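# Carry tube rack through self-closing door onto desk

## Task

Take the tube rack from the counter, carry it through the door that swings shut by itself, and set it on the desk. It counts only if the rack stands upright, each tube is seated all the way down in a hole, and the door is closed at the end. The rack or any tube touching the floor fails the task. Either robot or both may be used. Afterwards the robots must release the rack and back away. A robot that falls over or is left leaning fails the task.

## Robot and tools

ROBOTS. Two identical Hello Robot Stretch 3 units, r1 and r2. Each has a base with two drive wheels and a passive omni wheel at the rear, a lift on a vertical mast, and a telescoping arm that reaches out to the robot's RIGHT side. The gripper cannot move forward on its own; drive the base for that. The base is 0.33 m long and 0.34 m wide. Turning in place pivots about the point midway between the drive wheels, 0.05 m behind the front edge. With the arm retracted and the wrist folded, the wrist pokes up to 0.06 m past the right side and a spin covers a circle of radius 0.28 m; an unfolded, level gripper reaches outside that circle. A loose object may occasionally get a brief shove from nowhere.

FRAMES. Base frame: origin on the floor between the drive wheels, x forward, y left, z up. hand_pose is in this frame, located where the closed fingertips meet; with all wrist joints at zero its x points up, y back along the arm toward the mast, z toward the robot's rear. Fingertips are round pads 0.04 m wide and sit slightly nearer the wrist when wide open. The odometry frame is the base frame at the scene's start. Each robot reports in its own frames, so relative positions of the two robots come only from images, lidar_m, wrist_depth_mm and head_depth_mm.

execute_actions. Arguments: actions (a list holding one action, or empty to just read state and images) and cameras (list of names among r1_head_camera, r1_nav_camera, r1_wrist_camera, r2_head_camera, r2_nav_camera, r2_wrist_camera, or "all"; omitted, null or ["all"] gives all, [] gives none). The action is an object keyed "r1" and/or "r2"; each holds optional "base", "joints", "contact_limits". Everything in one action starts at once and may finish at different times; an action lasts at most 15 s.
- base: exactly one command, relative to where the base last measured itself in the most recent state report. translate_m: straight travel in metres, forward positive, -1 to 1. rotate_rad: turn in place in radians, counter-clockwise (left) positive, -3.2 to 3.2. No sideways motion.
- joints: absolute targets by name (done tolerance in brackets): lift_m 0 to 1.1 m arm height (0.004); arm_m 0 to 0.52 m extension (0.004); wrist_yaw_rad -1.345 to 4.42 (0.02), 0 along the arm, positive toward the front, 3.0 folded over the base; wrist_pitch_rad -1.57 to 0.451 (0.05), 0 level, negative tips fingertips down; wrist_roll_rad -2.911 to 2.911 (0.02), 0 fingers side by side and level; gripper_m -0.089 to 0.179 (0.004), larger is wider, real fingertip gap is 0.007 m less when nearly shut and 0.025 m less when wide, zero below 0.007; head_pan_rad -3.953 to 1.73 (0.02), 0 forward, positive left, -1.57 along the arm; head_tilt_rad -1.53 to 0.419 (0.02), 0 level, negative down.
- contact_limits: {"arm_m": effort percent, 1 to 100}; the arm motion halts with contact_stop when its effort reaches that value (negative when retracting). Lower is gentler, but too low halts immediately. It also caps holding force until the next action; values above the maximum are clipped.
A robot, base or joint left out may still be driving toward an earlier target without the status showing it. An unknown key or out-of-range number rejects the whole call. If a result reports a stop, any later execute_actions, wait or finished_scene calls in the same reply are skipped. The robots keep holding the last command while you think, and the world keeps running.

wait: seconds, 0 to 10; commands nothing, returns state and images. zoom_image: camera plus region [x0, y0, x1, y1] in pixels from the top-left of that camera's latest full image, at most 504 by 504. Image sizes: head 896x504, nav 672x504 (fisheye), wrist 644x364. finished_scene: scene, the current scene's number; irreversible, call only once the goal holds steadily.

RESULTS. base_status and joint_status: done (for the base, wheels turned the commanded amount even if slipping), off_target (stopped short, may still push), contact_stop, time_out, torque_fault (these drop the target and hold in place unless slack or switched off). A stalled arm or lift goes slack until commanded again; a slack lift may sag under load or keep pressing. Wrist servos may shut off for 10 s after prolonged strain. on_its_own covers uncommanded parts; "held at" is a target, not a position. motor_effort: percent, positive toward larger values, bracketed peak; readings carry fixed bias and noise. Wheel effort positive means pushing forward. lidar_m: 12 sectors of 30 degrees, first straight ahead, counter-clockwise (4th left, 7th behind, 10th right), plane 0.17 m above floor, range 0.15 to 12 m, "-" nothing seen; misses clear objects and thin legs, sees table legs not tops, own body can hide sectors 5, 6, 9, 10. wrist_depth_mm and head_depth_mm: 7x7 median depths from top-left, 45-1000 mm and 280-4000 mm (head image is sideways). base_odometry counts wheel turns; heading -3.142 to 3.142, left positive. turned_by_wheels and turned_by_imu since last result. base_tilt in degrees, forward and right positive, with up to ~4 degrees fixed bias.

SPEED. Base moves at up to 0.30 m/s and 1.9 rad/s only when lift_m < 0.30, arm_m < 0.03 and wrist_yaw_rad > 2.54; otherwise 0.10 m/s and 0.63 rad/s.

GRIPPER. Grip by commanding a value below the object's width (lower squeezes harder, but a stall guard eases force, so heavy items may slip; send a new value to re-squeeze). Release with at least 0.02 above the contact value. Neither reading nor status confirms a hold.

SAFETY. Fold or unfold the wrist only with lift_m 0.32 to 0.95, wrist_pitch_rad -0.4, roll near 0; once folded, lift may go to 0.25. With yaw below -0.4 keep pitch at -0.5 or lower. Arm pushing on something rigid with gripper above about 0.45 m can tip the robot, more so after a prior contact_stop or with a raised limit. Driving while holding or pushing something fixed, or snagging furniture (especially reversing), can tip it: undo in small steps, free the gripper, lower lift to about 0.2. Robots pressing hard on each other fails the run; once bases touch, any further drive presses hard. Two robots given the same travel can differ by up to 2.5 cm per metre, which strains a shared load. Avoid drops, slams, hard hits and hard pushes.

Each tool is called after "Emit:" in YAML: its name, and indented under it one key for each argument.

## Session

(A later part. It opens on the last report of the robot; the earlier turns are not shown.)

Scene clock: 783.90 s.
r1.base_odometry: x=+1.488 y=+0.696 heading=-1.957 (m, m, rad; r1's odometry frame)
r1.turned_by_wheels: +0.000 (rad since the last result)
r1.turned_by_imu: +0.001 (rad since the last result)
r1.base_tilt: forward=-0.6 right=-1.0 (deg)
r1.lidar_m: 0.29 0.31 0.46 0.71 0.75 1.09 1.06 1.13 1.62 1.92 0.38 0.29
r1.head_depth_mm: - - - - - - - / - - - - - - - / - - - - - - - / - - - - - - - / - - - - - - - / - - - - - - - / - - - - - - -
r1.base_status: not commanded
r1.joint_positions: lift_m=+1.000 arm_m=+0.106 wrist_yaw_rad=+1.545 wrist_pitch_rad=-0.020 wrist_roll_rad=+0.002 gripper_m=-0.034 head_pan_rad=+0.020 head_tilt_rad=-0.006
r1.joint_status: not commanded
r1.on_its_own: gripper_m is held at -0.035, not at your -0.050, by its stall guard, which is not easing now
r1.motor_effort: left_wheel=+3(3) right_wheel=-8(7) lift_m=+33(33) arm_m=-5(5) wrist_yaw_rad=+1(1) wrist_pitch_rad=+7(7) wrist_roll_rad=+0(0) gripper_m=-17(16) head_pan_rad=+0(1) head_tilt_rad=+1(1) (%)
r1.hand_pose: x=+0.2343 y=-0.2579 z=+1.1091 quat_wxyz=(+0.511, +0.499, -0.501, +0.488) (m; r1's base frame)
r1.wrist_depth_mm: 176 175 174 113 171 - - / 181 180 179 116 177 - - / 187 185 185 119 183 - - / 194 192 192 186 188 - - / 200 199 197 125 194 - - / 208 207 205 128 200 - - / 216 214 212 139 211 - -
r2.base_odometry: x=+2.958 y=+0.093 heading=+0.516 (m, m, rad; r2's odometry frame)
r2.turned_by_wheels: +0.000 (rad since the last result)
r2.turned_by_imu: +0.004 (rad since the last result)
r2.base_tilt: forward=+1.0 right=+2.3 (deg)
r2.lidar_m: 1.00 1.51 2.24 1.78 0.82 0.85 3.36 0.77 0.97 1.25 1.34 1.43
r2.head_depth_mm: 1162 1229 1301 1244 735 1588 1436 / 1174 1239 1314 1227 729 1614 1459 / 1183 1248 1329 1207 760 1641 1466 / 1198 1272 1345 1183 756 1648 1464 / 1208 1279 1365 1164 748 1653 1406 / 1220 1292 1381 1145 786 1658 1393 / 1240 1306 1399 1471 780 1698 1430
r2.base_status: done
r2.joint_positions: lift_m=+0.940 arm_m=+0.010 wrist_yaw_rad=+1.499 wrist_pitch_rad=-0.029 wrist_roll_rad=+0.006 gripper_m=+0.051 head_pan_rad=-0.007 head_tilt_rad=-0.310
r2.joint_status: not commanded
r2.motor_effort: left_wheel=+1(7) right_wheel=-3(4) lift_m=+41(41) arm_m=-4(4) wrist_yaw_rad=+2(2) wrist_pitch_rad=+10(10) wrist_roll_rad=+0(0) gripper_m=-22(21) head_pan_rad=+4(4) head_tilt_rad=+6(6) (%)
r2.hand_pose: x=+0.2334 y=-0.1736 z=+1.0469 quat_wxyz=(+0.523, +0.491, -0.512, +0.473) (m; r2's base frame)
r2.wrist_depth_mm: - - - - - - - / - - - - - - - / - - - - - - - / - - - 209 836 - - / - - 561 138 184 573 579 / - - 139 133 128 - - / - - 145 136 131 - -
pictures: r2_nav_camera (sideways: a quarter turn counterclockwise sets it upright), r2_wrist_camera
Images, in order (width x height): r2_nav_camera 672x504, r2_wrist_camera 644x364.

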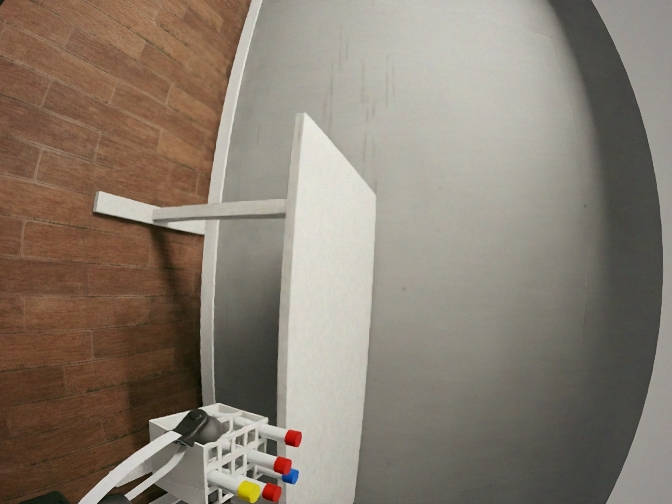

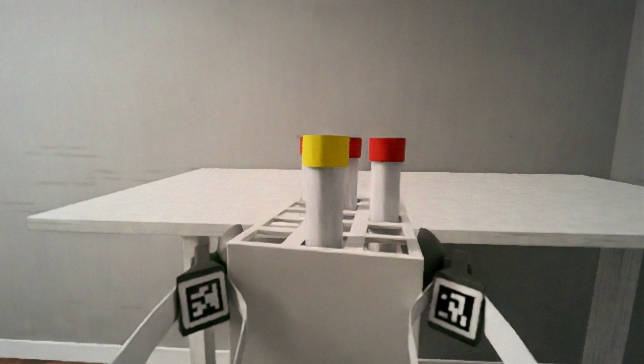

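Emit:
execute_actions:
  actions:
    - {"r2":{"base":{"translate_m":0.54}}}
  cameras: []

Emit:
execute_actions:
  actions:
    - {"r2":{"joints":{"lift_m":0.885}}}
  cameras: ["r2_wrist_camera"]

Scene clock: 803.10 s.
r1.base_odometry: x=+1.488 y=+0.696 heading=-1.957 (m, m, rad; r1's odometry frame)
r1.turned_by_wheels: +0.000 (rad since the last result)
r1.turned_by_imu: +0.002 (rad since the last result)
r1.base_tilt: forward=-0.6 right=-1.1 (deg)
r1.lidar_m: 0.29 0.31 0.45 0.71 0.75 1.09 1.06 1.12 1.63 1.92 0.37 0.29
r1.head_depth_mm: - - - - - - - / - - - - - - - / - - - - - - - / - - - - - - - / - - - - - - - / - - - - - - - / - - - - - - -
r1.base_status: not commanded
r1.joint_positions: lift_m=+1.000 arm_m=+0.106 wrist_yaw_rad=+1.545 wrist_pitch_rad=-0.020 wrist_roll_rad=+0.002 gripper_m=-0.034 head_pan_rad=+0.020 head_tilt_rad=-0.006
r1.joint_status: not commanded
r1.on_its_own: gripper_m is held at -0.035, not at your -0.050, by its stall guard, which is not easing now
r1.motor_effort: left_wheel=+3(3) right_wheel=-7(8) lift_m=+33(32) arm_m=-5(5) wrist_yaw_rad=+1(1) wrist_pitch_rad=+7(7) wrist_roll_rad=+0(0) gripper_m=-16(16) head_pan_rad=+0(1) head_tilt_rad=+0(1) (%)
r1.hand_pose: x=+0.2343 y=-0.2579 z=+1.1091 quat_wxyz=(+0.511, +0.499, -0.501, +0.488) (m; r1's base frame)
r1.wrist_depth_mm: 176 175 173 113 172 - - / 182 180 179 116 177 - - / 187 186 184 119 182 - - / 194 192 191 187 188 - - / 201 200 197 125 194 - - / 209 206 205 128 201 - - / 217 215 213 140 211 - -
r2.base_odometry: x=+3.428 y=+0.359 heading=+0.516 (m, m, rad; r2's odometry frame)
r2.turned_by_wheels: +0.000 (rad since the last result)
r2.turned_by_imu: +0.004 (rad since the last result)
r2.base_tilt: forward=+1.0 right=+2.3 (deg)
r2.lidar_m: 0.87 0.48 1.38 2.47 1.50 1.25 3.74 1.26 1.33 1.31 1.08 0.89
r2.head_depth_mm: 701 741 786 835 734 522 391 / 708 748 793 844 726 518 401 / 715 758 804 854 722 514 399 / 721 763 811 865 712 510 397 / 729 773 821 876 707 508 395 / 738 781 832 889 698 503 392 / 745 791 840 896 693 499 390
r2.base_status: done
r2.joint_positions: lift_m=+0.940 arm_m=+0.010 wrist_yaw_rad=+1.499 wrist_pitch_rad=-0.029 wrist_roll_rad=+0.006 gripper_m=+0.051 head_pan_rad=-0.007 head_tilt_rad=-0.310
r2.joint_status: not commanded
r2.motor_effort: left_wheel=+1(5) right_wheel=-2(3) lift_m=+41(41) arm_m=-5(5) wrist_yaw_rad=+1(2) wrist_pitch_rad=+10(10) wrist_roll_rad=+0(1) gripper_m=-21(21) head_pan_rad=+4(4) head_tilt_rad=+6(6) (%)
r2.hand_pose: x=+0.2334 y=-0.1736 z=+1.0469 quat_wxyz=(+0.523, +0.491, -0.512, +0.473) (m; r2's base frame)
r2.wrist_depth_mm: 748 748 747 713 711 698 672 / 779 767 748 720 727 720 708 / 800 797 766 788 725 730 733 / 810 804 787 207 768 759 746 / 498 495 451 138 183 529 517 / 328 331 138 133 128 341 338 / 247 250 144 136 132 250 259
pictures: none
No camera images: the call's "cameras" was empty. Leave "cameras" out to get every camera's image.

Scene clock: 804.43 s.
r1.base_odometry: x=+1.488 y=+0.696 heading=-1.957 (m, m, rad; r1's odometry frame)
r1.turned_by_wheels: +0.000 (rad since the last result)
r1.turned_by_imu: +0.000 (rad since the last result)
r1.base_tilt: forward=-0.6 right=-1.0 (deg)
r1.lidar_m: 0.29 0.31 0.46 0.71 0.75 1.09 1.06 1.12 1.63 1.92 0.38 0.29
r1.head_depth_mm: - - - - - - - / - - - - - - - / - - - - - - - / - - - - - - - / - - - - - - - / - - - - - - - / - - - - - - -
r1.base_status: not commanded
r1.joint_positions: lift_m=+1.000 arm_m=+0.106 wrist_yaw_rad=+1.545 wrist_pitch_rad=-0.020 wrist_roll_rad=+0.002 gripper_m=-0.034 head_pan_rad=+0.020 head_tilt_rad=-0.006
r1.joint_status: not commanded
r1.on_its_own: gripper_m is held at -0.035, not at your -0.050, by its stall guard, which is not easing now
r1.motor_effort: left_wheel=+3(3) right_wheel=-8(8) lift_m=+33(33) arm_m=-5(5) wrist_yaw_rad=+1(1) wrist_pitch_rad=+7(7) wrist_roll_rad=+0(0) gripper_m=-16(16) head_pan_rad=-1(0) head_tilt_rad=+1(0) (%)
r1.hand_pose: x=+0.2343 y=-0.2579 z=+1.1091 quat_wxyz=(+0.511, +0.499, -0.501, +0.488) (m; r1's base frame)
r1.wrist_depth_mm: 176 175 173 113 171 - - / 181 180 179 116 176 - - / 187 186 185 119 182 - - / 194 193 191 186 188 - - / 201 199 198 126 195 - - / 208 207 204 128 201 - - / 218 213 212 140 211 - -
r2.base_odometry: x=+3.428 y=+0.359 heading=+0.516 (m, m, rad; r2's odometry frame)
r2.turned_by_wheels: +0.000 (rad since the last result)
r2.turned_by_imu: +0.000 (rad since the last result)
r2.base_tilt: forward=+1.0 right=+2.3 (deg)
r2.lidar_m: 0.87 0.48 1.38 2.47 1.49 1.25 3.76 1.27 1.32 1.31 1.08 0.89
r2.head_depth_mm: 700 741 785 835 736 522 379 / 708 747 794 844 728 517 401 / 716 755 803 855 721 514 400 / 724 768 810 867 714 511 397 / 732 773 822 874 706 507 394 / 736 782 831 890 698 502 393 / 746 789 840 897 693 500 390
r2.base_status: not commanded
r2.joint_positions: lift_m=+0.885 arm_m=+0.010 wrist_yaw_rad=+1.499 wrist_pitch_rad=+0.026 wrist_roll_rad=+0.005 gripper_m=+0.051 head_pan_rad=-0.007 head_tilt_rad=-0.310
r2.joint_status: all done
r2.motor_effort: left_wheel=+1(1) right_wheel=-1(2) lift_m=+21(34) arm_m=-4(4) wrist_yaw_rad=+2(2) wrist_pitch_rad=-9(10) wrist_roll_rad=+1(1) gripper_m=-20(21) head_pan_rad=+4(4) head_tilt_rad=+6(6) (%)
r2.hand_pose: x=+0.2347 y=-0.1737 z=+1.0067 quat_wxyz=(+0.510, +0.476, -0.525, +0.487) (m; r2's base frame)
r2.wrist_depth_mm: 785 775 767 741 718 704 708 / 786 771 758 749 740 731 713 / 783 774 802 755 749 750 722 / 814 775 808 207 763 750 741 / 411 418 424 137 184 444 454 / 262 267 138 133 129 274 275 / 192 192 143 135 132 193 198
pictures: r2_wrist_camera
Images, in order (width x height): r2_wrist_camera 644x364.

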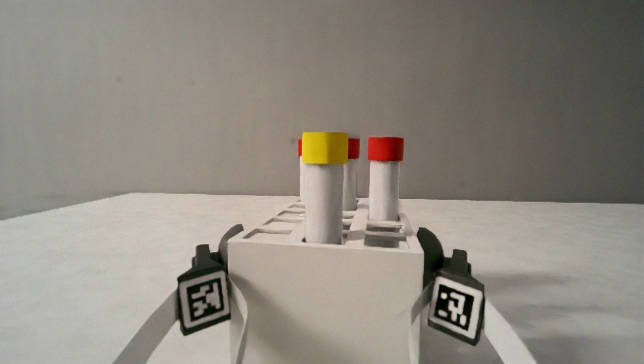

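Emit:
execute_actions:
  actions:
    - {"r2":{"joints":{"gripper_m":0.14,"lift_m":0.895}}}
  cameras: []

Emit:
execute_actions:
  actions:
    - {"r2":{"base":{"translate_m":-0.2}}}
  cameras: ["r2_wrist_camera","r2_head_camera"]

Scene clock: 810.07 s.
r1.base_odometry: x=+1.488 y=+0.696 heading=-1.957 (m, m, rad; r1's odometry frame)
r1.turned_by_wheels: +0.000 (rad since the last result)
r1.turned_by_imu: +0.001 (rad since the last result)
r1.base_tilt: forward=-0.6 right=-1.1 (deg)
r1.lidar_m: 0.29 0.31 0.45 0.71 0.75 1.09 1.06 1.12 1.63 1.92 0.38 0.29
r1.head_depth_mm: - - - - - - - / - - - - - - - / - - - - - - - / - - - - - - - / - - - - - - - / - - - - - - - / - - - - - - -
r1.base_status: not commanded
r1.joint_positions: lift_m=+1.000 arm_m=+0.106 wrist_yaw_rad=+1.545 wrist_pitch_rad=-0.020 wrist_roll_rad=+0.002 gripper_m=-0.034 head_pan_rad=+0.020 head_tilt_rad=-0.006
r1.joint_status: not commanded
r1.on_its_own: gripper_m is held at -0.035, not at your -0.050, by its stall guard, which is not easing now
r1.motor_effort: left_wheel=+3(3) right_wheel=-8(8) lift_m=+33(33) arm_m=-5(5) wrist_yaw_rad=+1(1) wrist_pitch_rad=+7(7) wrist_roll_rad=+0(0) gripper_m=-17(16) head_pan_rad=-1(1) head_tilt_rad=+1(1) (%)
r1.hand_pose: x=+0.2343 y=-0.2579 z=+1.1091 quat_wxyz=(+0.511, +0.499, -0.501, +0.488) (m; r1's base frame)
r1.wrist_depth_mm: 176 175 174 113 172 - - / 182 181 178 116 177 - - / 188 186 185 120 182 - - / 193 193 190 186 188 - - / 200 199 197 125 194 - - / 208 206 205 129 201 - - / 216 214 212 140 211 - -
r2.base_odometry: x=+3.428 y=+0.359 heading=+0.516 (m, m, rad; r2's odometry frame)
r2.turned_by_wheels: +0.000 (rad since the last result)
r2.turned_by_imu: +0.001 (rad since the last result)
r2.base_tilt: forward=+1.0 right=+2.2 (deg)
r2.lidar_m: 0.87 0.48 1.38 2.47 1.50 1.25 3.75 1.26 1.32 1.31 1.08 0.89
r2.head_depth_mm: 701 742 786 835 736 521 379 / 708 750 794 845 727 518 401 / 716 758 802 854 723 513 399 / 723 763 816 865 713 510 397 / 729 774 823 874 706 507 394 / 737 782 834 889 700 503 393 / 747 788 840 897 692 499 391
r2.base_status: not commanded
r2.joint_positions: lift_m=+0.895 arm_m=+0.010 wrist_yaw_rad=+1.499 wrist_pitch_rad=-0.015 wrist_roll_rad=+0.005 gripper_m=+0.140 head_pan_rad=-0.007 head_tilt_rad=-0.310
r2.joint_status: all done
r2.motor_effort: left_wheel=+1(1) right_wheel=-2(1) lift_m=+40(40) arm_m=-4(4) wrist_yaw_rad=+1(1) wrist_pitch_rad=+5(9) wrist_roll_rad=+1(1) gripper_m=+1(100) head_pan_rad=+4(4) head_tilt_rad=+6(6) (%)
r2.hand_pose: x=+0.2338 y=-0.1736 z=+1.0055 quat_wxyz=(+0.520, +0.487, -0.515, +0.477) (m; r2's base frame)
r2.wrist_depth_mm: 758 749 725 748 711 718 705 / 747 766 766 740 746 729 720 / 813 790 767 748 755 730 740 / 834 789 805 209 681 761 731 / 381 385 362 136 186 395 398 / 251 258 140 133 130 - 260 / 196 178 172 136 133 184 192
pictures: none
No camera images: the call's "cameras" was empty. Leave "cameras" out to get every camera's image.

Scene clock: 813.37 s.
r1.base_odometry: x=+1.488 y=+0.696 heading=-1.957 (m, m, rad; r1's odometry frame)
r1.turned_by_wheels: +0.000 (rad since the last result)
r1.turned_by_imu: +0.001 (rad since the last result)
r1.base_tilt: forward=-0.6 right=-1.0 (deg)
r1.lidar_m: 0.29 0.31 0.45 0.71 0.75 1.09 1.06 1.13 1.63 1.92 0.38 0.29
r1.head_depth_mm: - - - - - - - / - - - - - - - / - - - - - - - / - - - - - - - / - - - - - - - / - - - - - - - / - - - - - - -
r1.base_status: not commanded
r1.joint_positions: lift_m=+1.000 arm_m=+0.106 wrist_yaw_rad=+1.545 wrist_pitch_rad=-0.020 wrist_roll_rad=+0.002 gripper_m=-0.034 head_pan_rad=+0.020 head_tilt_rad=-0.006
r1.joint_status: not commanded
r1.on_its_own: gripper_m is held at -0.035, not at your -0.050, by its stall guard, which is not easing now
r1.motor_effort: left_wheel=+3(3) right_wheel=-8(8) lift_m=+33(33) arm_m=-6(5) wrist_yaw_rad=+1(1) wrist_pitch_rad=+7(7) wrist_roll_rad=+0(0) gripper_m=-16(16) head_pan_rad=+0(0) head_tilt_rad=+1(1) (%)
r1.hand_pose: x=+0.2343 y=-0.2579 z=+1.1091 quat_wxyz=(+0.511, +0.499, -0.501, +0.488) (m; r1's base frame)
r1.wrist_depth_mm: 177 175 174 113 171 - - / 181 180 179 116 177 - - / 187 186 185 120 183 - - / 194 193 191 186 188 - - / 200 200 197 126 195 - - / 207 207 205 128 201 - - / 216 216 213 140 211 - -
r2.base_odometry: x=+3.254 y=+0.260 heading=+0.516 (m, m, rad; r2's odometry frame)
r2.turned_by_wheels: +0.000 (rad since the last result)
r2.turned_by_imu: -0.001 (rad since the last result)
r2.base_tilt: forward=+1.0 right=+2.3 (deg)
r2.lidar_m: 0.67 0.68 1.70 2.49 1.24 1.08 3.69 1.08 1.30 1.28 1.16 1.09
r2.head_depth_mm: 872 920 979 1032 517 432 403 / 881 930 987 1034 724 496 401 / 889 941 998 1047 721 514 399 / 899 952 1011 1056 712 510 397 / 906 959 1023 1067 704 507 395 / 914 970 1036 1069 698 503 392 / 925 982 1046 1111 691 499 391
r2.base_status: done
r2.joint_positions: lift_m=+0.895 arm_m=+0.010 wrist_yaw_rad=+1.499 wrist_pitch_rad=-0.015 wrist_roll_rad=+0.005 gripper_m=+0.140 head_pan_rad=-0.007 head_tilt_rad=-0.310
r2.joint_status: not commanded
r2.motor_effort: left_wheel=+1(3) right_wheel=-2(8) lift_m=+40(40) arm_m=-4(4) wrist_yaw_rad=+0(1) wrist_pitch_rad=+5(5) wrist_roll_rad=+1(1) gripper_m=+1(1) head_pan_rad=+4(4) head_tilt_rad=+6(6) (%)
r2.hand_pose: x=+0.2338 y=-0.1736 z=+1.0054 quat_wxyz=(+0.520, +0.487, -0.515, +0.476) (m; r2's base frame)
r2.wrist_depth_mm: 968 918 933 940 919 880 866 / 973 985 935 926 902 914 875 / - 998 983 930 890 952 909 / - 787 782 331 827 847 867 / 383 381 384 334 389 394 400 / 248 260 255 256 256 - 261 / - 625 212 209 206 203 199
pictures: r2_head_camera (sideways: a quarter turn clockwise sets it upright), r2_wrist_camera
Images, in order (width x height): r2_head_camera 896x504, r2_wrist_camera 644x364.

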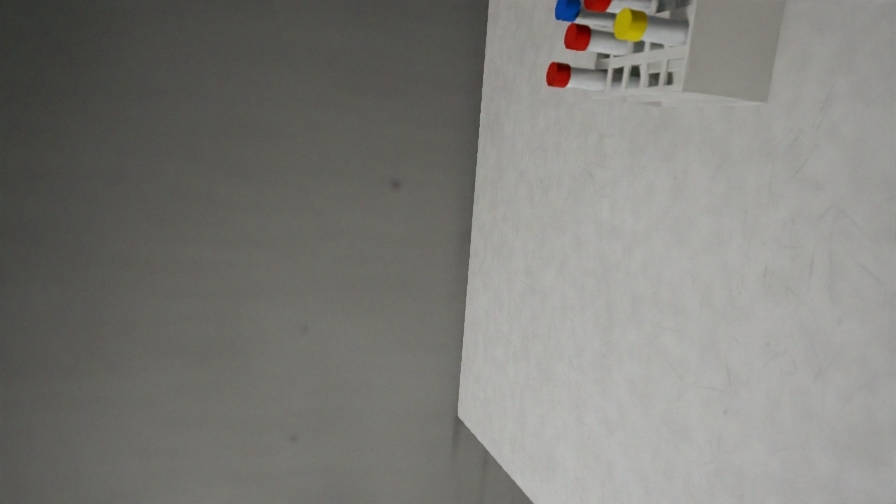

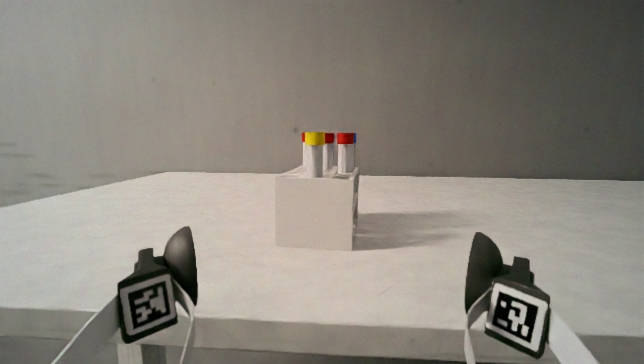

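Emit:
zoom_image:
  camera: "r2_wrist_camera"
  region: [250, 110, 390, 260]

Region (250, 110, 390, 260) of r2_wrist_camera's 644x364 image, scaled by 3.360; it fills the left 470 columns of this view, and the rest is white.

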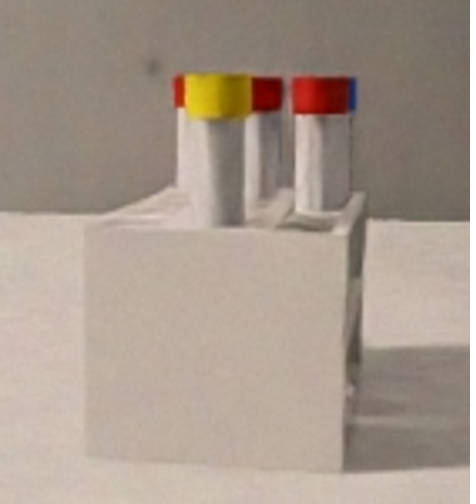

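Emit:
execute_actions:
  actions:
    - {"r1":{"base":{"translate_m":0.071}},"r2":{"base":{"translate_m":-0.2}}}
  cameras: []

Emit:
execute_actions:
  actions:
    - {"r1":{"base":{"rotate_rad":0.1},"joints":{"arm_m":0.142},"contact_limits":{"arm_m":40}}}
  cameras: []

Emit:
execute_actions:
  actions:
    - {"r1":{"base":{"translate_m":0.069}}}
  cameras: []

Emit:
execute_actions:
  actions:
    - {"r1":{"base":{"rotate_rad":0.1},"joints":{"arm_m":0.176},"contact_limits":{"arm_m":40}}}
  cameras: []

Emit:
execute_actions:
  actions:
    - {"r1":{"base":{"translate_m":0.066}}}
  cameras: []

Emit:
execute_actions:
  actions:
    - {"r1":{"base":{"rotate_rad":0.1},"joints":{"arm_m":0.200},"contact_limits":{"arm_m":40}}}
  cameras: []

Emit:
execute_actions:
  actions:
    - {"r1":{"base":{"translate_m":0.064}}}
  cameras: []

Emit:
execute_actions:
  actions:
    - {"r1":{"base":{"rotate_rad":0.1},"joints":{"arm_m":0.236},"contact_limits":{"arm_m":40}}}
  cameras: ["r1_nav_camera","r2_head_camera"]

Scene clock: 846.20 s.
r1.base_odometry: x=+1.461 y=+0.630 heading=-1.957 (m, m, rad; r1's odometry frame)
r1.turned_by_wheels: +0.000 (rad since the last result)
r1.turned_by_imu: +0.001 (rad since the last result)
r1.base_tilt: forward=-0.7 right=-1.0 (deg)
r1.lidar_m: 0.27 0.28 0.39 0.70 0.75 1.08 1.13 1.20 1.73 1.93 0.37 0.28
r1.head_depth_mm: - - - - - - - / - - - - - - - / - - - - - - - / - - - - - - - / - - - - - - - / - - - - - - - / - - - - - - -
r1.base_status: done
r1.joint_positions: lift_m=+1.000 arm_m=+0.106 wrist_yaw_rad=+1.507 wrist_pitch_rad=-0.020 wrist_roll_rad=+0.002 gripper_m=-0.034 head_pan_rad=+0.020 head_tilt_rad=-0.006
r1.joint_status: not commanded
r1.on_its_own: wrist_yaw_rad is held at +1.504, not at your +1.550, by its stall guard, which is not easing now; gripper_m is held at -0.035, not at your -0.050, by its stall guard, which is not easing now
r1.motor_effort: left_wheel=+3(9) right_wheel=-7(12) lift_m=+33(33) arm_m=-5(6) wrist_yaw_rad=-3(30) wrist_pitch_rad=+6(7) wrist_roll_rad=+0(0) gripper_m=-16(17) head_pan_rad=+0(1) head_tilt_rad=+1(1) (%)
r1.hand_pose: x=+0.2338 y=-0.2678 z=+1.1093 quat_wxyz=(+0.520, +0.489, -0.511, +0.478) (m; r1's base frame)
r1.wrist_depth_mm: 163 166 170 114 178 - - / 168 171 174 116 183 - - / 172 176 180 120 189 - - / 177 180 186 125 196 - - / 183 187 191 125 203 - - / 189 193 197 128 - - - / 196 200 207 141 219 - -
r2.base_odometry: x=+3.080 y=+0.162 heading=+0.516 (m, m, rad; r2's odometry frame)
r2.turned_by_wheels: +0.000 (rad since the last result)
r2.turned_by_imu: +0.000 (rad since the last result)
r2.base_tilt: forward=+1.0 right=+2.2 (deg)
r2.lidar_m: 0.86 1.37 2.01 2.17 0.98 0.92 3.50 0.90 1.19 1.27 1.26 1.29
r2.head_depth_mm: 1040 1100 1167 1209 732 567 1472 / 1054 1117 1186 1220 623 564 1469 / 1065 1126 1193 1201 720 561 1462 / 1076 1139 1205 1182 713 582 1459 / 1081 1153 1224 1164 706 577 1426 / 1095 1159 1235 1153 701 978 1310 / 1110 1171 1253 1317 693 1555 1425
r2.base_status: done
r2.joint_positions: lift_m=+0.895 arm_m=+0.010 wrist_yaw_rad=+1.499 wrist_pitch_rad=-0.015 wrist_roll_rad=+0.005 gripper_m=+0.140 head_pan_rad=-0.007 head_tilt_rad=-0.310
r2.joint_status: not commanded
r2.motor_effort: left_wheel=+1(4) right_wheel=-2(7) lift_m=+40(40) arm_m=-5(4) wrist_yaw_rad=+1(2) wrist_pitch_rad=+5(5) wrist_roll_rad=+1(1) gripper_m=+0(0) head_pan_rad=+4(4) head_tilt_rad=+6(6) (%)
r2.hand_pose: x=+0.2338 y=-0.1736 z=+1.0054 quat_wxyz=(+0.520, +0.487, -0.515, +0.476) (m; r2's base frame)
r2.wrist_depth_mm: - - - - - - - / - - - - - - - / - - - - - - - / - 765 804 536 826 832 870 / 467 478 433 438 435 437 398 / - - - - - - - / - - - - - - -
pictures: none
No camera images: the call's "cameras" was empty. Leave "cameras" out to get every camera's image.

Scene clock: 847.50 s.
r1.base_odometry: x=+1.461 y=+0.630 heading=-1.856 (m, m, rad; r1's odometry frame)
r1.turned_by_wheels: +0.100 (rad since the last result)
r1.turned_by_imu: +0.100 (rad since the last result)
r1.base_tilt: forward=-0.5 right=-1.1 (deg)
r1.lidar_m: 0.29 0.31 0.46 0.70 0.78 1.14 1.13 1.25 1.93 1.93 0.38 0.30
r1.head_depth_mm: - - - - - - - / - - - - - - - / - - - - - - - / - - - - - - - / - - - - - - - / - - - - - - - / - - - - - - -
r1.base_status: done
r1.joint_positions: lift_m=+1.000 arm_m=+0.141 wrist_yaw_rad=+1.535 wrist_pitch_rad=-0.020 wrist_roll_rad=+0.002 gripper_m=-0.034 head_pan_rad=+0.020 head_tilt_rad=-0.006
r1.joint_status: all done
r1.on_its_own: wrist_yaw_rad is held at +1.504, not at your +1.550, by its stall guard, which is still easing; gripper_m is held at -0.035, not at your -0.050, by its stall guard, which is not easing now
r1.motor_effort: left_wheel=+3(9) right_wheel=-8(7) lift_m=+33(33) arm_m=+8(7) wrist_yaw_rad=-37(37) wrist_pitch_rad=+6(6) wrist_roll_rad=+0(0) gripper_m=-18(18) head_pan_rad=+0(0) head_tilt_rad=+1(1) (%)
r1.contact_limits: arm_m 40 (drawing in: default 26, maximum 42; extending or still: default 34, maximum 57)
r1.hand_pose: x=+0.2342 y=-0.2954 z=+1.1093 quat_wxyz=(+0.513, +0.497, -0.504, +0.485) (m; r1's base frame)
r1.wrist_depth_mm: 175 174 173 169 171 - - / 180 179 178 175 177 - - / 186 185 184 181 184 - - / 191 191 190 186 189 - - / 199 197 196 128 196 - - / 205 205 204 129 203 - - / 213 212 213 207 212 - -
r2.base_odometry: x=+3.080 y=+0.162 heading=+0.516 (m, m, rad; r2's odometry frame)
r2.turned_by_wheels: +0.000 (rad since the last result)
r2.turned_by_imu: +0.000 (rad since the last result)
r2.base_tilt: forward=+1.0 right=+2.3 (deg)
r2.lidar_m: 0.87 1.36 2.01 2.16 0.99 0.92 3.49 0.89 1.20 1.26 1.26 1.29
r2.head_depth_mm: 1045 1101 1172 1215 733 567 1480 / 1053 1114 1182 1220 625 565 1472 / 1065 1129 1193 1204 721 560 1464 / 1074 1139 1205 1181 714 580 1453 / 1082 1148 1221 1162 706 577 1422 / 1095 1164 1235 1146 699 981 1307 / 1104 1172 1249 1320 692 1547 1424
r2.base_status: not commanded
r2.joint_positions: lift_m=+0.895 arm_m=+0.010 wrist_yaw_rad=+1.499 wrist_pitch_rad=-0.015 wrist_roll_rad=+0.005 gripper_m=+0.140 head_pan_rad=-0.007 head_tilt_rad=-0.310
r2.joint_status: not commanded
r2.motor_effort: left_wheel=+1(1) right_wheel=-2(2) lift_m=+39(40) arm_m=-4(4) wrist_yaw_rad=+1(1) wrist_pitch_rad=+5(5) wrist_roll_rad=+1(1) gripper_m=+1(0) head_pan_rad=+4(4) head_tilt_rad=+6(6) (%)
r2.hand_pose: x=+0.2338 y=-0.1736 z=+1.0054 quat_wxyz=(+0.520, +0.487, -0.515, +0.476) (m; r2's base frame)
r2.wrist_depth_mm: - - - - - - - / - - - - - - - / - - - - - - - / - 785 786 517 841 826 868 / 473 473 421 434 436 435 397 / - - - - - - - / - - - - - - -
pictures: none
No camera images: the call's "cameras" was empty. Leave "cameras" out to get every camera's image.

Scene clock: 849.27 s.
r1.base_odometry: x=+1.441 y=+0.564 heading=-1.856 (m, m, rad; r1's odometry frame)
r1.turned_by_wheels: +0.000 (rad since the last result)
r1.turned_by_imu: +0.000 (rad since the last result)
r1.base_tilt: forward=-0.6 right=-1.0 (deg)
r1.lidar_m: 0.27 0.28 0.39 0.69 0.76 1.21 1.20 1.32 1.95 1.94 0.38 0.28
r1.head_depth_mm: - - - - - - - / - - - - - - - / - - - - - - - / - - - - - - - / - - - - - - - / - - - - - - - / - - - - - - -
r1.base_status: done
r1.joint_positions: lift_m=+1.000 arm_m=+0.142 wrist_yaw_rad=+1.534 wrist_pitch_rad=-0.019 wrist_roll_rad=+0.002 gripper_m=-0.034 head_pan_rad=+0.020 head_tilt_rad=-0.006
r1.joint_status: not commanded
r1.on_its_own: gripper_m is held at -0.035, not at your -0.050, by its stall guard, which is not easing now; wrist_yaw_rad is at rest, and its effort (+22) is outside its rest range (-12 to +12)
r1.motor_effort: left_wheel=-4(9) right_wheel=-3(11) lift_m=+33(33) arm_m=+1(8) wrist_yaw_rad=+22(39) wrist_pitch_rad=+6(7) wrist_roll_rad=+0(0) gripper_m=-17(18) head_pan_rad=+0(0) head_tilt_rad=+1(2) (%)
r1.hand_pose: x=+0.2342 y=-0.2964 z=+1.1095 quat_wxyz=(+0.514, +0.496, -0.505, +0.485) (m; r1's base frame)
r1.wrist_depth_mm: 165 168 170 112 176 - - / 171 172 176 115 182 - - / 175 178 180 121 188 - - / 179 183 185 188 193 - - / 186 189 191 125 200 - - / 192 195 197 128 208 - - / 198 201 207 208 216 - -
r2.base_odometry: x=+3.080 y=+0.162 heading=+0.516 (m, m, rad; r2's odometry frame)
r2.turned_by_wheels: +0.000 (rad since the last result)
r2.turned_by_imu: +0.000 (rad since the last result)
r2.base_tilt: forward=+1.1 right=+2.3 (deg)
r2.lidar_m: 0.87 1.36 2.01 2.17 0.98 0.92 3.50 0.90 1.19 1.26 1.26 1.29
r2.head_depth_mm: 1042 1105 1167 1206 735 567 1477 / 1052 1113 1184 1220 625 563 1473 / 1063 1126 1194 1207 720 561 1463 / 1073 1137 1211 1182 715 581 1454 / 1084 1151 1218 1167 708 577 1423 / 1101 1161 1236 1150 700 982 1313 / 1113 1175 1252 1311 693 1549 1428
r2.base_status: not commanded
r2.joint_positions: lift_m=+0.895 arm_m=+0.010 wrist_yaw_rad=+1.499 wrist_pitch_rad=-0.015 wrist_roll_rad=+0.005 gripper_m=+0.140 head_pan_rad=-0.007 head_tilt_rad=-0.310
r2.joint_status: not commanded
r2.motor_effort: left_wheel=+1(1) right_wheel=-2(2) lift_m=+40(40) arm_m=-5(5) wrist_yaw_rad=+0(2) wrist_pitch_rad=+5(5) wrist_roll_rad=+1(1) gripper_m=-1(0) head_pan_rad=+4(4) head_tilt_rad=+6(7) (%)
r2.hand_pose: x=+0.2338 y=-0.1736 z=+1.0054 quat_wxyz=(+0.520, +0.487, -0.515, +0.476) (m; r2's base frame)
r2.wrist_depth_mm: - - - - - - - / - - - - - - - / - - - - - - - / - 771 791 527 826 861 874 / 465 488 426 435 435 443 399 / - - - - - - - / - - - - - - -
pictures: none
No camera images: the call's "cameras" was empty. Leave "cameras" out to get every camera's image.

Scene clock: 850.53 s.
r1.base_odometry: x=+1.441 y=+0.564 heading=-1.756 (m, m, rad; r1's odometry frame)
r1.turned_by_wheels: +0.100 (rad since the last result)
r1.turned_by_imu: +0.099 (rad since the last result)
r1.base_tilt: forward=-0.6 right=-1.0 (deg)
r1.lidar_m: 0.29 0.31 0.45 0.69 0.81 1.20 1.20 1.40 1.93 1.94 0.38 0.30
r1.head_depth_mm: - - - - - - - / - - - - - - - / - - - - - - - / - - - - - - - / - - - - - - - / - - - - - - - / - - - - - - -
r1.base_status: done
r1.joint_positions: lift_m=+1.000 arm_m=+0.176 wrist_yaw_rad=+1.559 wrist_pitch_rad=-0.019 wrist_roll_rad=+0.002 gripper_m=-0.034 head_pan_rad=+0.020 head_tilt_rad=-0.006
r1.joint_status: all done
r1.on_its_own: gripper_m is held at -0.035, not at your -0.050, by its stall guard, which is not easing now
r1.motor_effort: left_wheel=-1(15) right_wheel=-4(15) lift_m=+33(33) arm_m=+6(7) wrist_yaw_rad=-9(37) wrist_pitch_rad=+6(7) wrist_roll_rad=+0(0) gripper_m=-16(18) head_pan_rad=+0(0) head_tilt_rad=+1(1) (%)
r1.contact_limits: arm_m 40 (drawing in: default 26, maximum 42; extending or still: default 34, maximum 57)
r1.hand_pose: x=+0.2344 y=-0.3234 z=+1.1095 quat_wxyz=(+0.507, +0.502, -0.498, +0.492) (m; r1's base frame)
r1.wrist_depth_mm: 176 175 173 170 171 - - / 183 180 179 120 177 - - / 188 186 185 120 181 - - / 195 193 192 124 188 - - / 201 201 198 126 194 - - / 208 207 205 128 201 - - / 216 214 213 206 210 - -
r2.base_odometry: x=+3.080 y=+0.162 heading=+0.516 (m, m, rad; r2's odometry frame)
r2.turned_by_wheels: +0.000 (rad since the last result)
r2.turned_by_imu: +0.000 (rad since the last result)
r2.base_tilt: forward=+1.0 right=+2.3 (deg)
r2.lidar_m: 0.86 1.36 2.01 2.17 0.98 0.92 1.87 0.89 1.19 1.26 1.27 1.29
r2.head_depth_mm: 1043 1103 1170 1213 733 568 1482 / 1057 1112 1182 1216 626 564 1476 / 1064 1123 1198 1205 721 561 1462 / 1073 1139 1209 1180 712 582 1456 / 1082 1150 1223 1167 706 577 1428 / 1099 1166 1236 1151 699 980 1307 / 1110 1170 1252 1322 691 1554 1428
r2.base_status: not commanded
r2.joint_positions: lift_m=+0.895 arm_m=+0.010 wrist_yaw_rad=+1.499 wrist_pitch_rad=-0.015 wrist_roll_rad=+0.005 gripper_m=+0.140 head_pan_rad=-0.007 head_tilt_rad=-0.310
r2.joint_status: not commanded
r2.motor_effort: left_wheel=+2(2) right_wheel=-2(2) lift_m=+39(40) arm_m=-4(4) wrist_yaw_rad=+1(1) wrist_pitch_rad=+5(5) wrist_roll_rad=+1(1) gripper_m=+0(0) head_pan_rad=+4(4) head_tilt_rad=+6(6) (%)
r2.hand_pose: x=+0.2338 y=-0.1736 z=+1.0054 quat_wxyz=(+0.520, +0.487, -0.515, +0.476) (m; r2's base frame)
r2.wrist_depth_mm: - - - - - - - / - - - - - - - / - - - - - - - / - 767 796 537 840 849 879 / 470 475 425 436 434 444 400 / - - - - - - - / - - - - - - -
pictures: none
No camera images: the call's "cameras" was empty. Leave "cameras" out to get every camera's image.

Scene clock: 852.23 s.
r1.base_odometry: x=+1.429 y=+0.499 heading=-1.756 (m, m, rad; r1's odometry frame)
r1.turned_by_wheels: +0.000 (rad since the last result)
r1.turned_by_imu: +0.001 (rad since the last result)
r1.base_tilt: forward=-0.6 right=-1.1 (deg)
r1.lidar_m: 0.27 0.28 0.39 0.67 0.78 1.26 1.26 1.47 1.96 1.96 0.38 0.28
r1.head_depth_mm: - - - - - - - / - - - - - - - / - - - - - - - / - - - - - - - / - - - - - - - / - - - - - - - / - - - - - - -
r1.base_status: done
r1.joint_positions: lift_m=+1.000 arm_m=+0.176 wrist_yaw_rad=+1.542 wrist_pitch_rad=-0.019 wrist_roll_rad=+0.002 gripper_m=-0.034 head_pan_rad=+0.020 head_tilt_rad=-0.006
r1.joint_status: not commanded
r1.on_its_own: gripper_m is held at -0.035, not at your -0.050, by its stall guard, which is not easing now
r1.motor_effort: left_wheel=-2(7) right_wheel=-4(9) lift_m=+33(32) arm_m=+2(5) wrist_yaw_rad=+12(12) wrist_pitch_rad=+6(6) wrist_roll_rad=+0(0) gripper_m=-16(16) head_pan_rad=+0(0) head_tilt_rad=+1(1) (%)
r1.hand_pose: x=+0.2343 y=-0.3281 z=+1.1096 quat_wxyz=(+0.512, +0.498, -0.503, +0.488) (m; r1's base frame)
r1.wrist_depth_mm: 167 168 171 112 176 - - / 171 173 175 116 181 - - / 176 178 181 119 187 - - / 181 183 187 188 193 - - / 187 190 193 125 200 - - / 193 196 198 128 208 - - / 200 203 208 139 215 - -
r2.base_odometry: x=+3.080 y=+0.162 heading=+0.516 (m, m, rad; r2's odometry frame)
r2.turned_by_wheels: +0.000 (rad since the last result)
r2.turned_by_imu: +0.000 (rad since the last result)
r2.base_tilt: forward=+1.0 right=+2.3 (deg)
r2.lidar_m: 0.87 1.36 2.01 2.17 0.98 0.92 1.70 0.89 1.19 1.27 1.26 1.29
r2.head_depth_mm: 1043 1105 1171 1211 734 567 1479 / 1053 1116 1181 1219 625 565 1470 / 1066 1126 1196 1204 719 561 1462 / 1075 1137 1206 1180 716 582 1455 / 1088 1150 1219 1160 706 577 1419 / 1096 1157 1241 1151 700 980 1307 / 1107 1175 1248 1319 693 1552 1436
r2.base_status: not commanded
r2.joint_positions: lift_m=+0.895 arm_m=+0.010 wrist_yaw_rad=+1.499 wrist_pitch_rad=-0.015 wrist_roll_rad=+0.005 gripper_m=+0.140 head_pan_rad=-0.007 head_tilt_rad=-0.310
r2.joint_status: not commanded
r2.motor_effort: left_wheel=+1(2) right_wheel=-2(2) lift_m=+40(40) arm_m=-4(4) wrist_yaw_rad=+2(2) wrist_pitch_rad=+5(5) wrist_roll_rad=+1(1) gripper_m=+0(1) head_pan_rad=+4(4) head_tilt_rad=+6(6) (%)
r2.hand_pose: x=+0.2338 y=-0.1736 z=+1.0054 quat_wxyz=(+0.520, +0.487, -0.515, +0.476) (m; r2's base frame)
r2.wrist_depth_mm: - - - - - - - / - - - - - - - / - - - - - - - / - 775 802 526 812 836 853 / 473 475 432 434 441 443 400 / - - - - - - - / - - - - - - -
pictures: none
No camera images: the call's "cameras" was empty. Leave "cameras" out to get every camera's image.

Scene clock: 853.33 s.
r1.base_odometry: x=+1.429 y=+0.499 heading=-1.656 (m, m, rad; r1's odometry frame)
r1.turned_by_wheels: +0.100 (rad since the last result)
r1.turned_by_imu: +0.099 (rad since the last result)
r1.base_tilt: forward=-0.6 right=-1.1 (deg)
r1.lidar_m: 0.29 0.31 0.45 0.68 0.84 1.27 1.27 1.57 1.96 1.96 0.39 0.30
r1.head_depth_mm: - - - - - - - / - - - - - - - / - - - - - - - / - - - - - - - / - - - - - - - / - - - - - - - / - - - - - - -
r1.base_status: done
r1.joint_positions: lift_m=+1.000 arm_m=+0.200 wrist_yaw_rad=+1.540 wrist_pitch_rad=-0.018 wrist_roll_rad=+0.002 gripper_m=-0.034 head_pan_rad=+0.020 head_tilt_rad=-0.006
r1.joint_status: all done
r1.on_its_own: gripper_m is held at -0.035, not at your -0.050, by its stall guard, which is not easing now; wrist_yaw_rad is at rest, and its effort (+14) is outside its rest range (-12 to +12)
r1.motor_effort: left_wheel=-2(12) right_wheel=-2(17) lift_m=+33(33) arm_m=+4(4) wrist_yaw_rad=+14(29) wrist_pitch_rad=+6(6) wrist_roll_rad=+0(0) gripper_m=-16(18) head_pan_rad=+0(0) head_tilt_rad=+1(1) (%)
r1.contact_limits: arm_m 40 (drawing in: default 26, maximum 42; extending or still: default 34, maximum 57)
r1.hand_pose: x=+0.2343 y=-0.3525 z=+1.1096 quat_wxyz=(+0.512, +0.497, -0.503, +0.487) (m; r1's base frame)
r1.wrist_depth_mm: 174 173 173 114 173 - - / 179 179 178 116 177 - - / 185 184 184 119 183 - - / 190 190 189 186 188 - - / 196 196 196 125 196 - - / 203 203 203 128 204 - - / 211 210 211 139 212 - -
r2.base_odometry: x=+3.080 y=+0.162 heading=+0.516 (m, m, rad; r2's odometry frame)
r2.turned_by_wheels: +0.000 (rad since the last result)
r2.turned_by_imu: +0.000 (rad since the last result)
r2.base_tilt: forward=+1.0 right=+2.3 (deg)
r2.lidar_m: 0.86 1.36 2.01 2.17 0.98 0.92 1.63 0.89 1.19 1.27 1.26 1.29
r2.head_depth_mm: 1047 1102 1170 1206 735 566 1478 / 1051 1112 1180 1218 626 563 1469 / 1065 1127 1191 1208 721 561 1464 / 1075 1137 1210 1180 712 582 1449 / 1082 1148 1222 1165 707 576 1423 / 1096 1160 1240 1152 699 976 1309 / 1110 1179 1245 1319 693 1541 1431
r2.base_status: not commanded
r2.joint_positions: lift_m=+0.895 arm_m=+0.010 wrist_yaw_rad=+1.499 wrist_pitch_rad=-0.015 wrist_roll_rad=+0.005 gripper_m=+0.140 head_pan_rad=-0.007 head_tilt_rad=-0.310
r2.joint_status: not commanded
r2.motor_effort: left_wheel=+2(1) right_wheel=-2(2) lift_m=+40(39) arm_m=-4(4) wrist_yaw_rad=+2(1) wrist_pitch_rad=+5(5) wrist_roll_rad=+1(1) gripper_m=+0(1) head_pan_rad=+4(4) head_tilt_rad=+6(6) (%)
r2.hand_pose: x=+0.2338 y=-0.1736 z=+1.0054 quat_wxyz=(+0.520, +0.487, -0.515, +0.476) (m; r2's base frame)
r2.wrist_depth_mm: - - - - - - - / - - - - - - - / - - - - - - - / - 775 795 546 821 841 876 / 469 472 430 429 441 434 403 / - - - - - - - / - - - - - - -
pictures: none
No camera images: the call's "cameras" was empty. Leave "cameras" out to get every camera's image.

Scene clock: 854.97 s.
r1.base_odometry: x=+1.424 y=+0.435 heading=-1.656 (m, m, rad; r1's odometry frame)
r1.turned_by_wheels: +0.000 (rad since the last result)
r1.turned_by_imu: +0.000 (rad since the last result)
r1.base_tilt: forward=-0.6 right=-0.9 (deg)
r1.lidar_m: 0.27 0.28 0.38 0.65 0.81 1.32 1.34 1.64 1.98 2.00 0.38 0.28
r1.head_depth_mm: - - - - - - - / - - - - - - - / - - - - - - - / - - - - - - - / - - - - - - - / - - - - - - - / - - - - - - -
r1.base_status: done
r1.joint_positions: lift_m=+1.000 arm_m=+0.200 wrist_yaw_rad=+1.526 wrist_pitch_rad=-0.018 wrist_roll_rad=+0.002 gripper_m=-0.034 head_pan_rad=+0.020 head_tilt_rad=-0.006
r1.joint_status: not commanded
r1.on_its_own: gripper_m is held at -0.035, not at your -0.050, by its stall guard, which is not easing now
r1.motor_effort: left_wheel=-6(7) right_wheel=+0(10) lift_m=+33(33) arm_m=+1(3) wrist_yaw_rad=+32(31) wrist_pitch_rad=+6(6) wrist_roll_rad=+0(0) gripper_m=-18(18) head_pan_rad=+0(1) head_tilt_rad=+1(1) (%)
r1.hand_pose: x=+0.2341 y=-0.3565 z=+1.1097 quat_wxyz=(+0.515, +0.494, -0.507, +0.483) (m; r1's base frame)
r1.wrist_depth_mm: 163 167 169 111 177 - - / 168 171 174 117 182 - - / 173 176 180 181 188 - - / 178 181 185 127 194 - - / 183 187 191 127 200 - - / 190 192 196 128 209 - - / 195 199 205 207 217 - -
r2.base_odometry: x=+3.080 y=+0.162 heading=+0.516 (m, m, rad; r2's odometry frame)
r2.turned_by_wheels: +0.000 (rad since the last result)
r2.turned_by_imu: +0.000 (rad since the last result)
r2.base_tilt: forward=+1.0 right=+2.3 (deg)
r2.lidar_m: 0.86 1.36 2.01 2.17 0.98 0.92 1.53 0.90 1.19 1.27 1.26 1.29
r2.head_depth_mm: 1044 1104 1168 1212 734 568 1481 / 1054 1117 1182 1219 626 565 1473 / 1066 1125 1194 1203 721 560 1468 / 1074 1140 1208 1187 713 581 1455 / 1083 1150 1222 1158 707 577 1421 / 1098 1161 1237 1154 700 978 1307 / 1111 1174 1256 1321 693 1554 1420
r2.base_status: not commanded
r2.joint_positions: lift_m=+0.895 arm_m=+0.010 wrist_yaw_rad=+1.499 wrist_pitch_rad=-0.015 wrist_roll_rad=+0.005 gripper_m=+0.140 head_pan_rad=-0.007 head_tilt_rad=-0.310
r2.joint_status: not commanded
r2.motor_effort: left_wheel=+2(2) right_wheel=-2(2) lift_m=+39(40) arm_m=-5(4) wrist_yaw_rad=+1(2) wrist_pitch_rad=+5(5) wrist_roll_rad=+1(1) gripper_m=+1(0) head_pan_rad=+4(4) head_tilt_rad=+6(6) (%)
r2.hand_pose: x=+0.2338 y=-0.1736 z=+1.0054 quat_wxyz=(+0.520, +0.487, -0.515, +0.476) (m; r2's base frame)
r2.wrist_depth_mm: - - - - - - - / - - - - - - - / - - - - - - - / - 783 780 542 832 853 873 / 471 473 433 437 443 442 398 / - - - - - - - / - - - - - - -
pictures: none
No camera images: the call's "cameras" was empty. Leave "cameras" out to get every camera's image.

Scene clock: 856.27 s.
r1.base_odometry: x=+1.424 y=+0.435 heading=-1.556 (m, m, rad; r1's odometry frame)
r1.turned_by_wheels: +0.100 (rad since the last result)
r1.turned_by_imu: +0.100 (rad since the last result)
r1.base_tilt: forward=-0.6 right=-1.0 (deg)
r1.lidar_m: 0.29 0.31 0.45 0.67 0.88 1.32 1.36 1.79 1.98 2.03 0.39 0.30
r1.head_depth_mm: - - - - - - - / - - - - - - - / - - - - - - - / - - - - - - - / - - - - - - - / - - - - - - - / - - - - - - -
r1.base_status: done
r1.joint_positions: lift_m=+1.000 arm_m=+0.235 wrist_yaw_rad=+1.538 wrist_pitch_rad=-0.018 wrist_roll_rad=+0.002 gripper_m=-0.034 head_pan_rad=+0.020 head_tilt_rad=-0.006
r1.joint_status: all done
r1.on_its_own: wrist_yaw_rad is held at +1.508, not at your +1.550, by its stall guard, which is still easing; gripper_m is held at -0.035, not at your -0.050, by its stall guard, which is not easing now
r1.motor_effort: left_wheel=+4(15) right_wheel=-8(17) lift_m=+32(33) arm_m=+8(6) wrist_yaw_rad=-36(37) wrist_pitch_rad=+6(7) wrist_roll_rad=+0(0) gripper_m=-18(18) head_pan_rad=+0(0) head_tilt_rad=+1(1) (%)
r1.contact_limits: arm_m 40 (drawing in: default 26, maximum 42; extending or still: default 34, maximum 57)
r1.hand_pose: x=+0.2343 y=-0.3887 z=+1.1097 quat_wxyz=(+0.512, +0.497, -0.504, +0.487) (m; r1's base frame)
r1.wrist_depth_mm: 173 172 172 171 173 - - / 178 178 178 176 179 - - / 184 184 184 181 184 - - / 189 190 190 187 190 - - / 196 196 195 128 196 - - / 202 201 202 128 203 - - / 209 210 212 209 213 - -
r2.base_odometry: x=+3.080 y=+0.162 heading=+0.516 (m, m, rad; r2's odometry frame)
r2.turned_by_wheels: +0.000 (rad since the last result)
r2.turned_by_imu: +0.000 (rad since the last result)
r2.base_tilt: forward=+1.0 right=+2.2 (deg)
r2.lidar_m: 0.87 1.36 2.00 2.17 0.98 0.91 1.48 0.89 1.19 1.26 1.26 1.29
r2.head_depth_mm: 1040 1102 1169 1212 733 566 1479 / 1055 1111 1180 1216 625 563 1469 / 1063 1128 1194 1199 721 560 1465 / 1076 1139 1208 1180 715 580 1450 / 1085 1150 1221 1163 707 577 1422 / 1102 1161 1234 1149 699 978 1309 / 1106 1178 1251 1319 694 1558 1425
r2.base_status: not commanded
r2.joint_positions: lift_m=+0.895 arm_m=+0.010 wrist_yaw_rad=+1.499 wrist_pitch_rad=-0.015 wrist_roll_rad=+0.005 gripper_m=+0.140 head_pan_rad=-0.007 head_tilt_rad=-0.310
r2.joint_status: not commanded
r2.motor_effort: left_wheel=+2(2) right_wheel=-2(2) lift_m=+40(40) arm_m=-4(5) wrist_yaw_rad=+2(2) wrist_pitch_rad=+5(5) wrist_roll_rad=+1(1) gripper_m=+0(0) head_pan_rad=+4(4) head_tilt_rad=+6(6) (%)
r2.hand_pose: x=+0.2338 y=-0.1736 z=+1.0054 quat_wxyz=(+0.520, +0.487, -0.515, +0.476) (m; r2's base frame)
r2.wrist_depth_mm: - - - - - - - / - - - - - - - / - - - - - - - / - 767 790 522 813 863 861 / 470 480 429 430 443 445 403 / - - - - - - - / - - - - - - -
pictures: r1_nav_camera (sideways: a quarter turn counterclockwise sets it upright), r2_head_camera (sideways: a quarter turn clockwise sets it upright)
Images, in order (width x height): r1_nav_camera 672x504, r2_head_camera 896x504.

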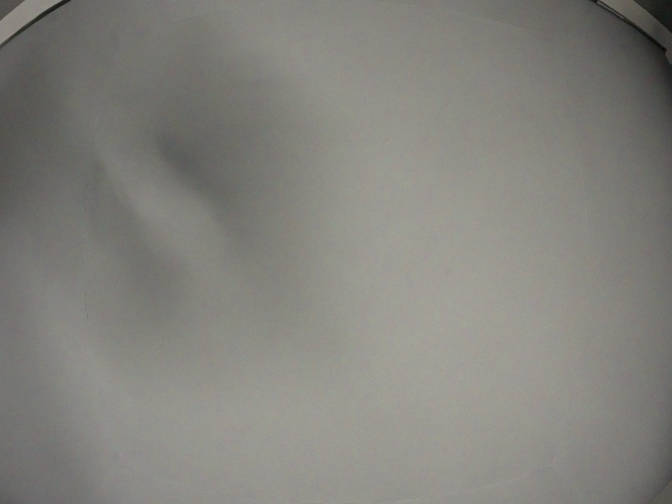

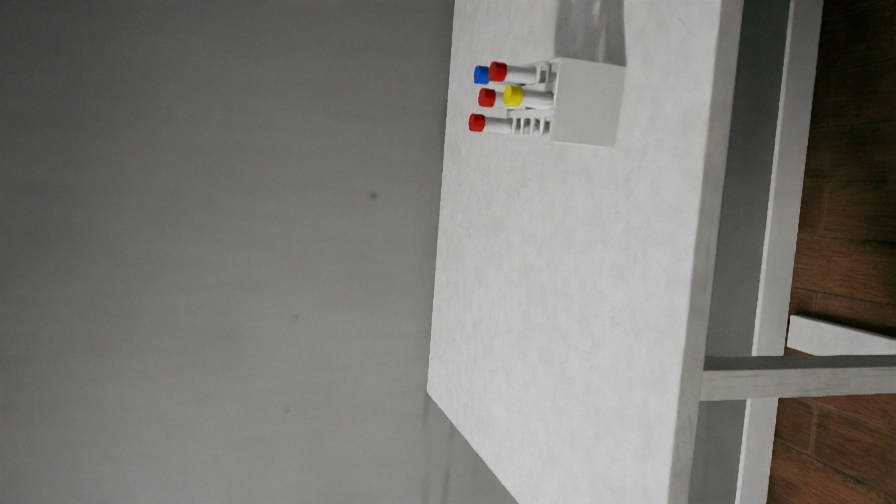

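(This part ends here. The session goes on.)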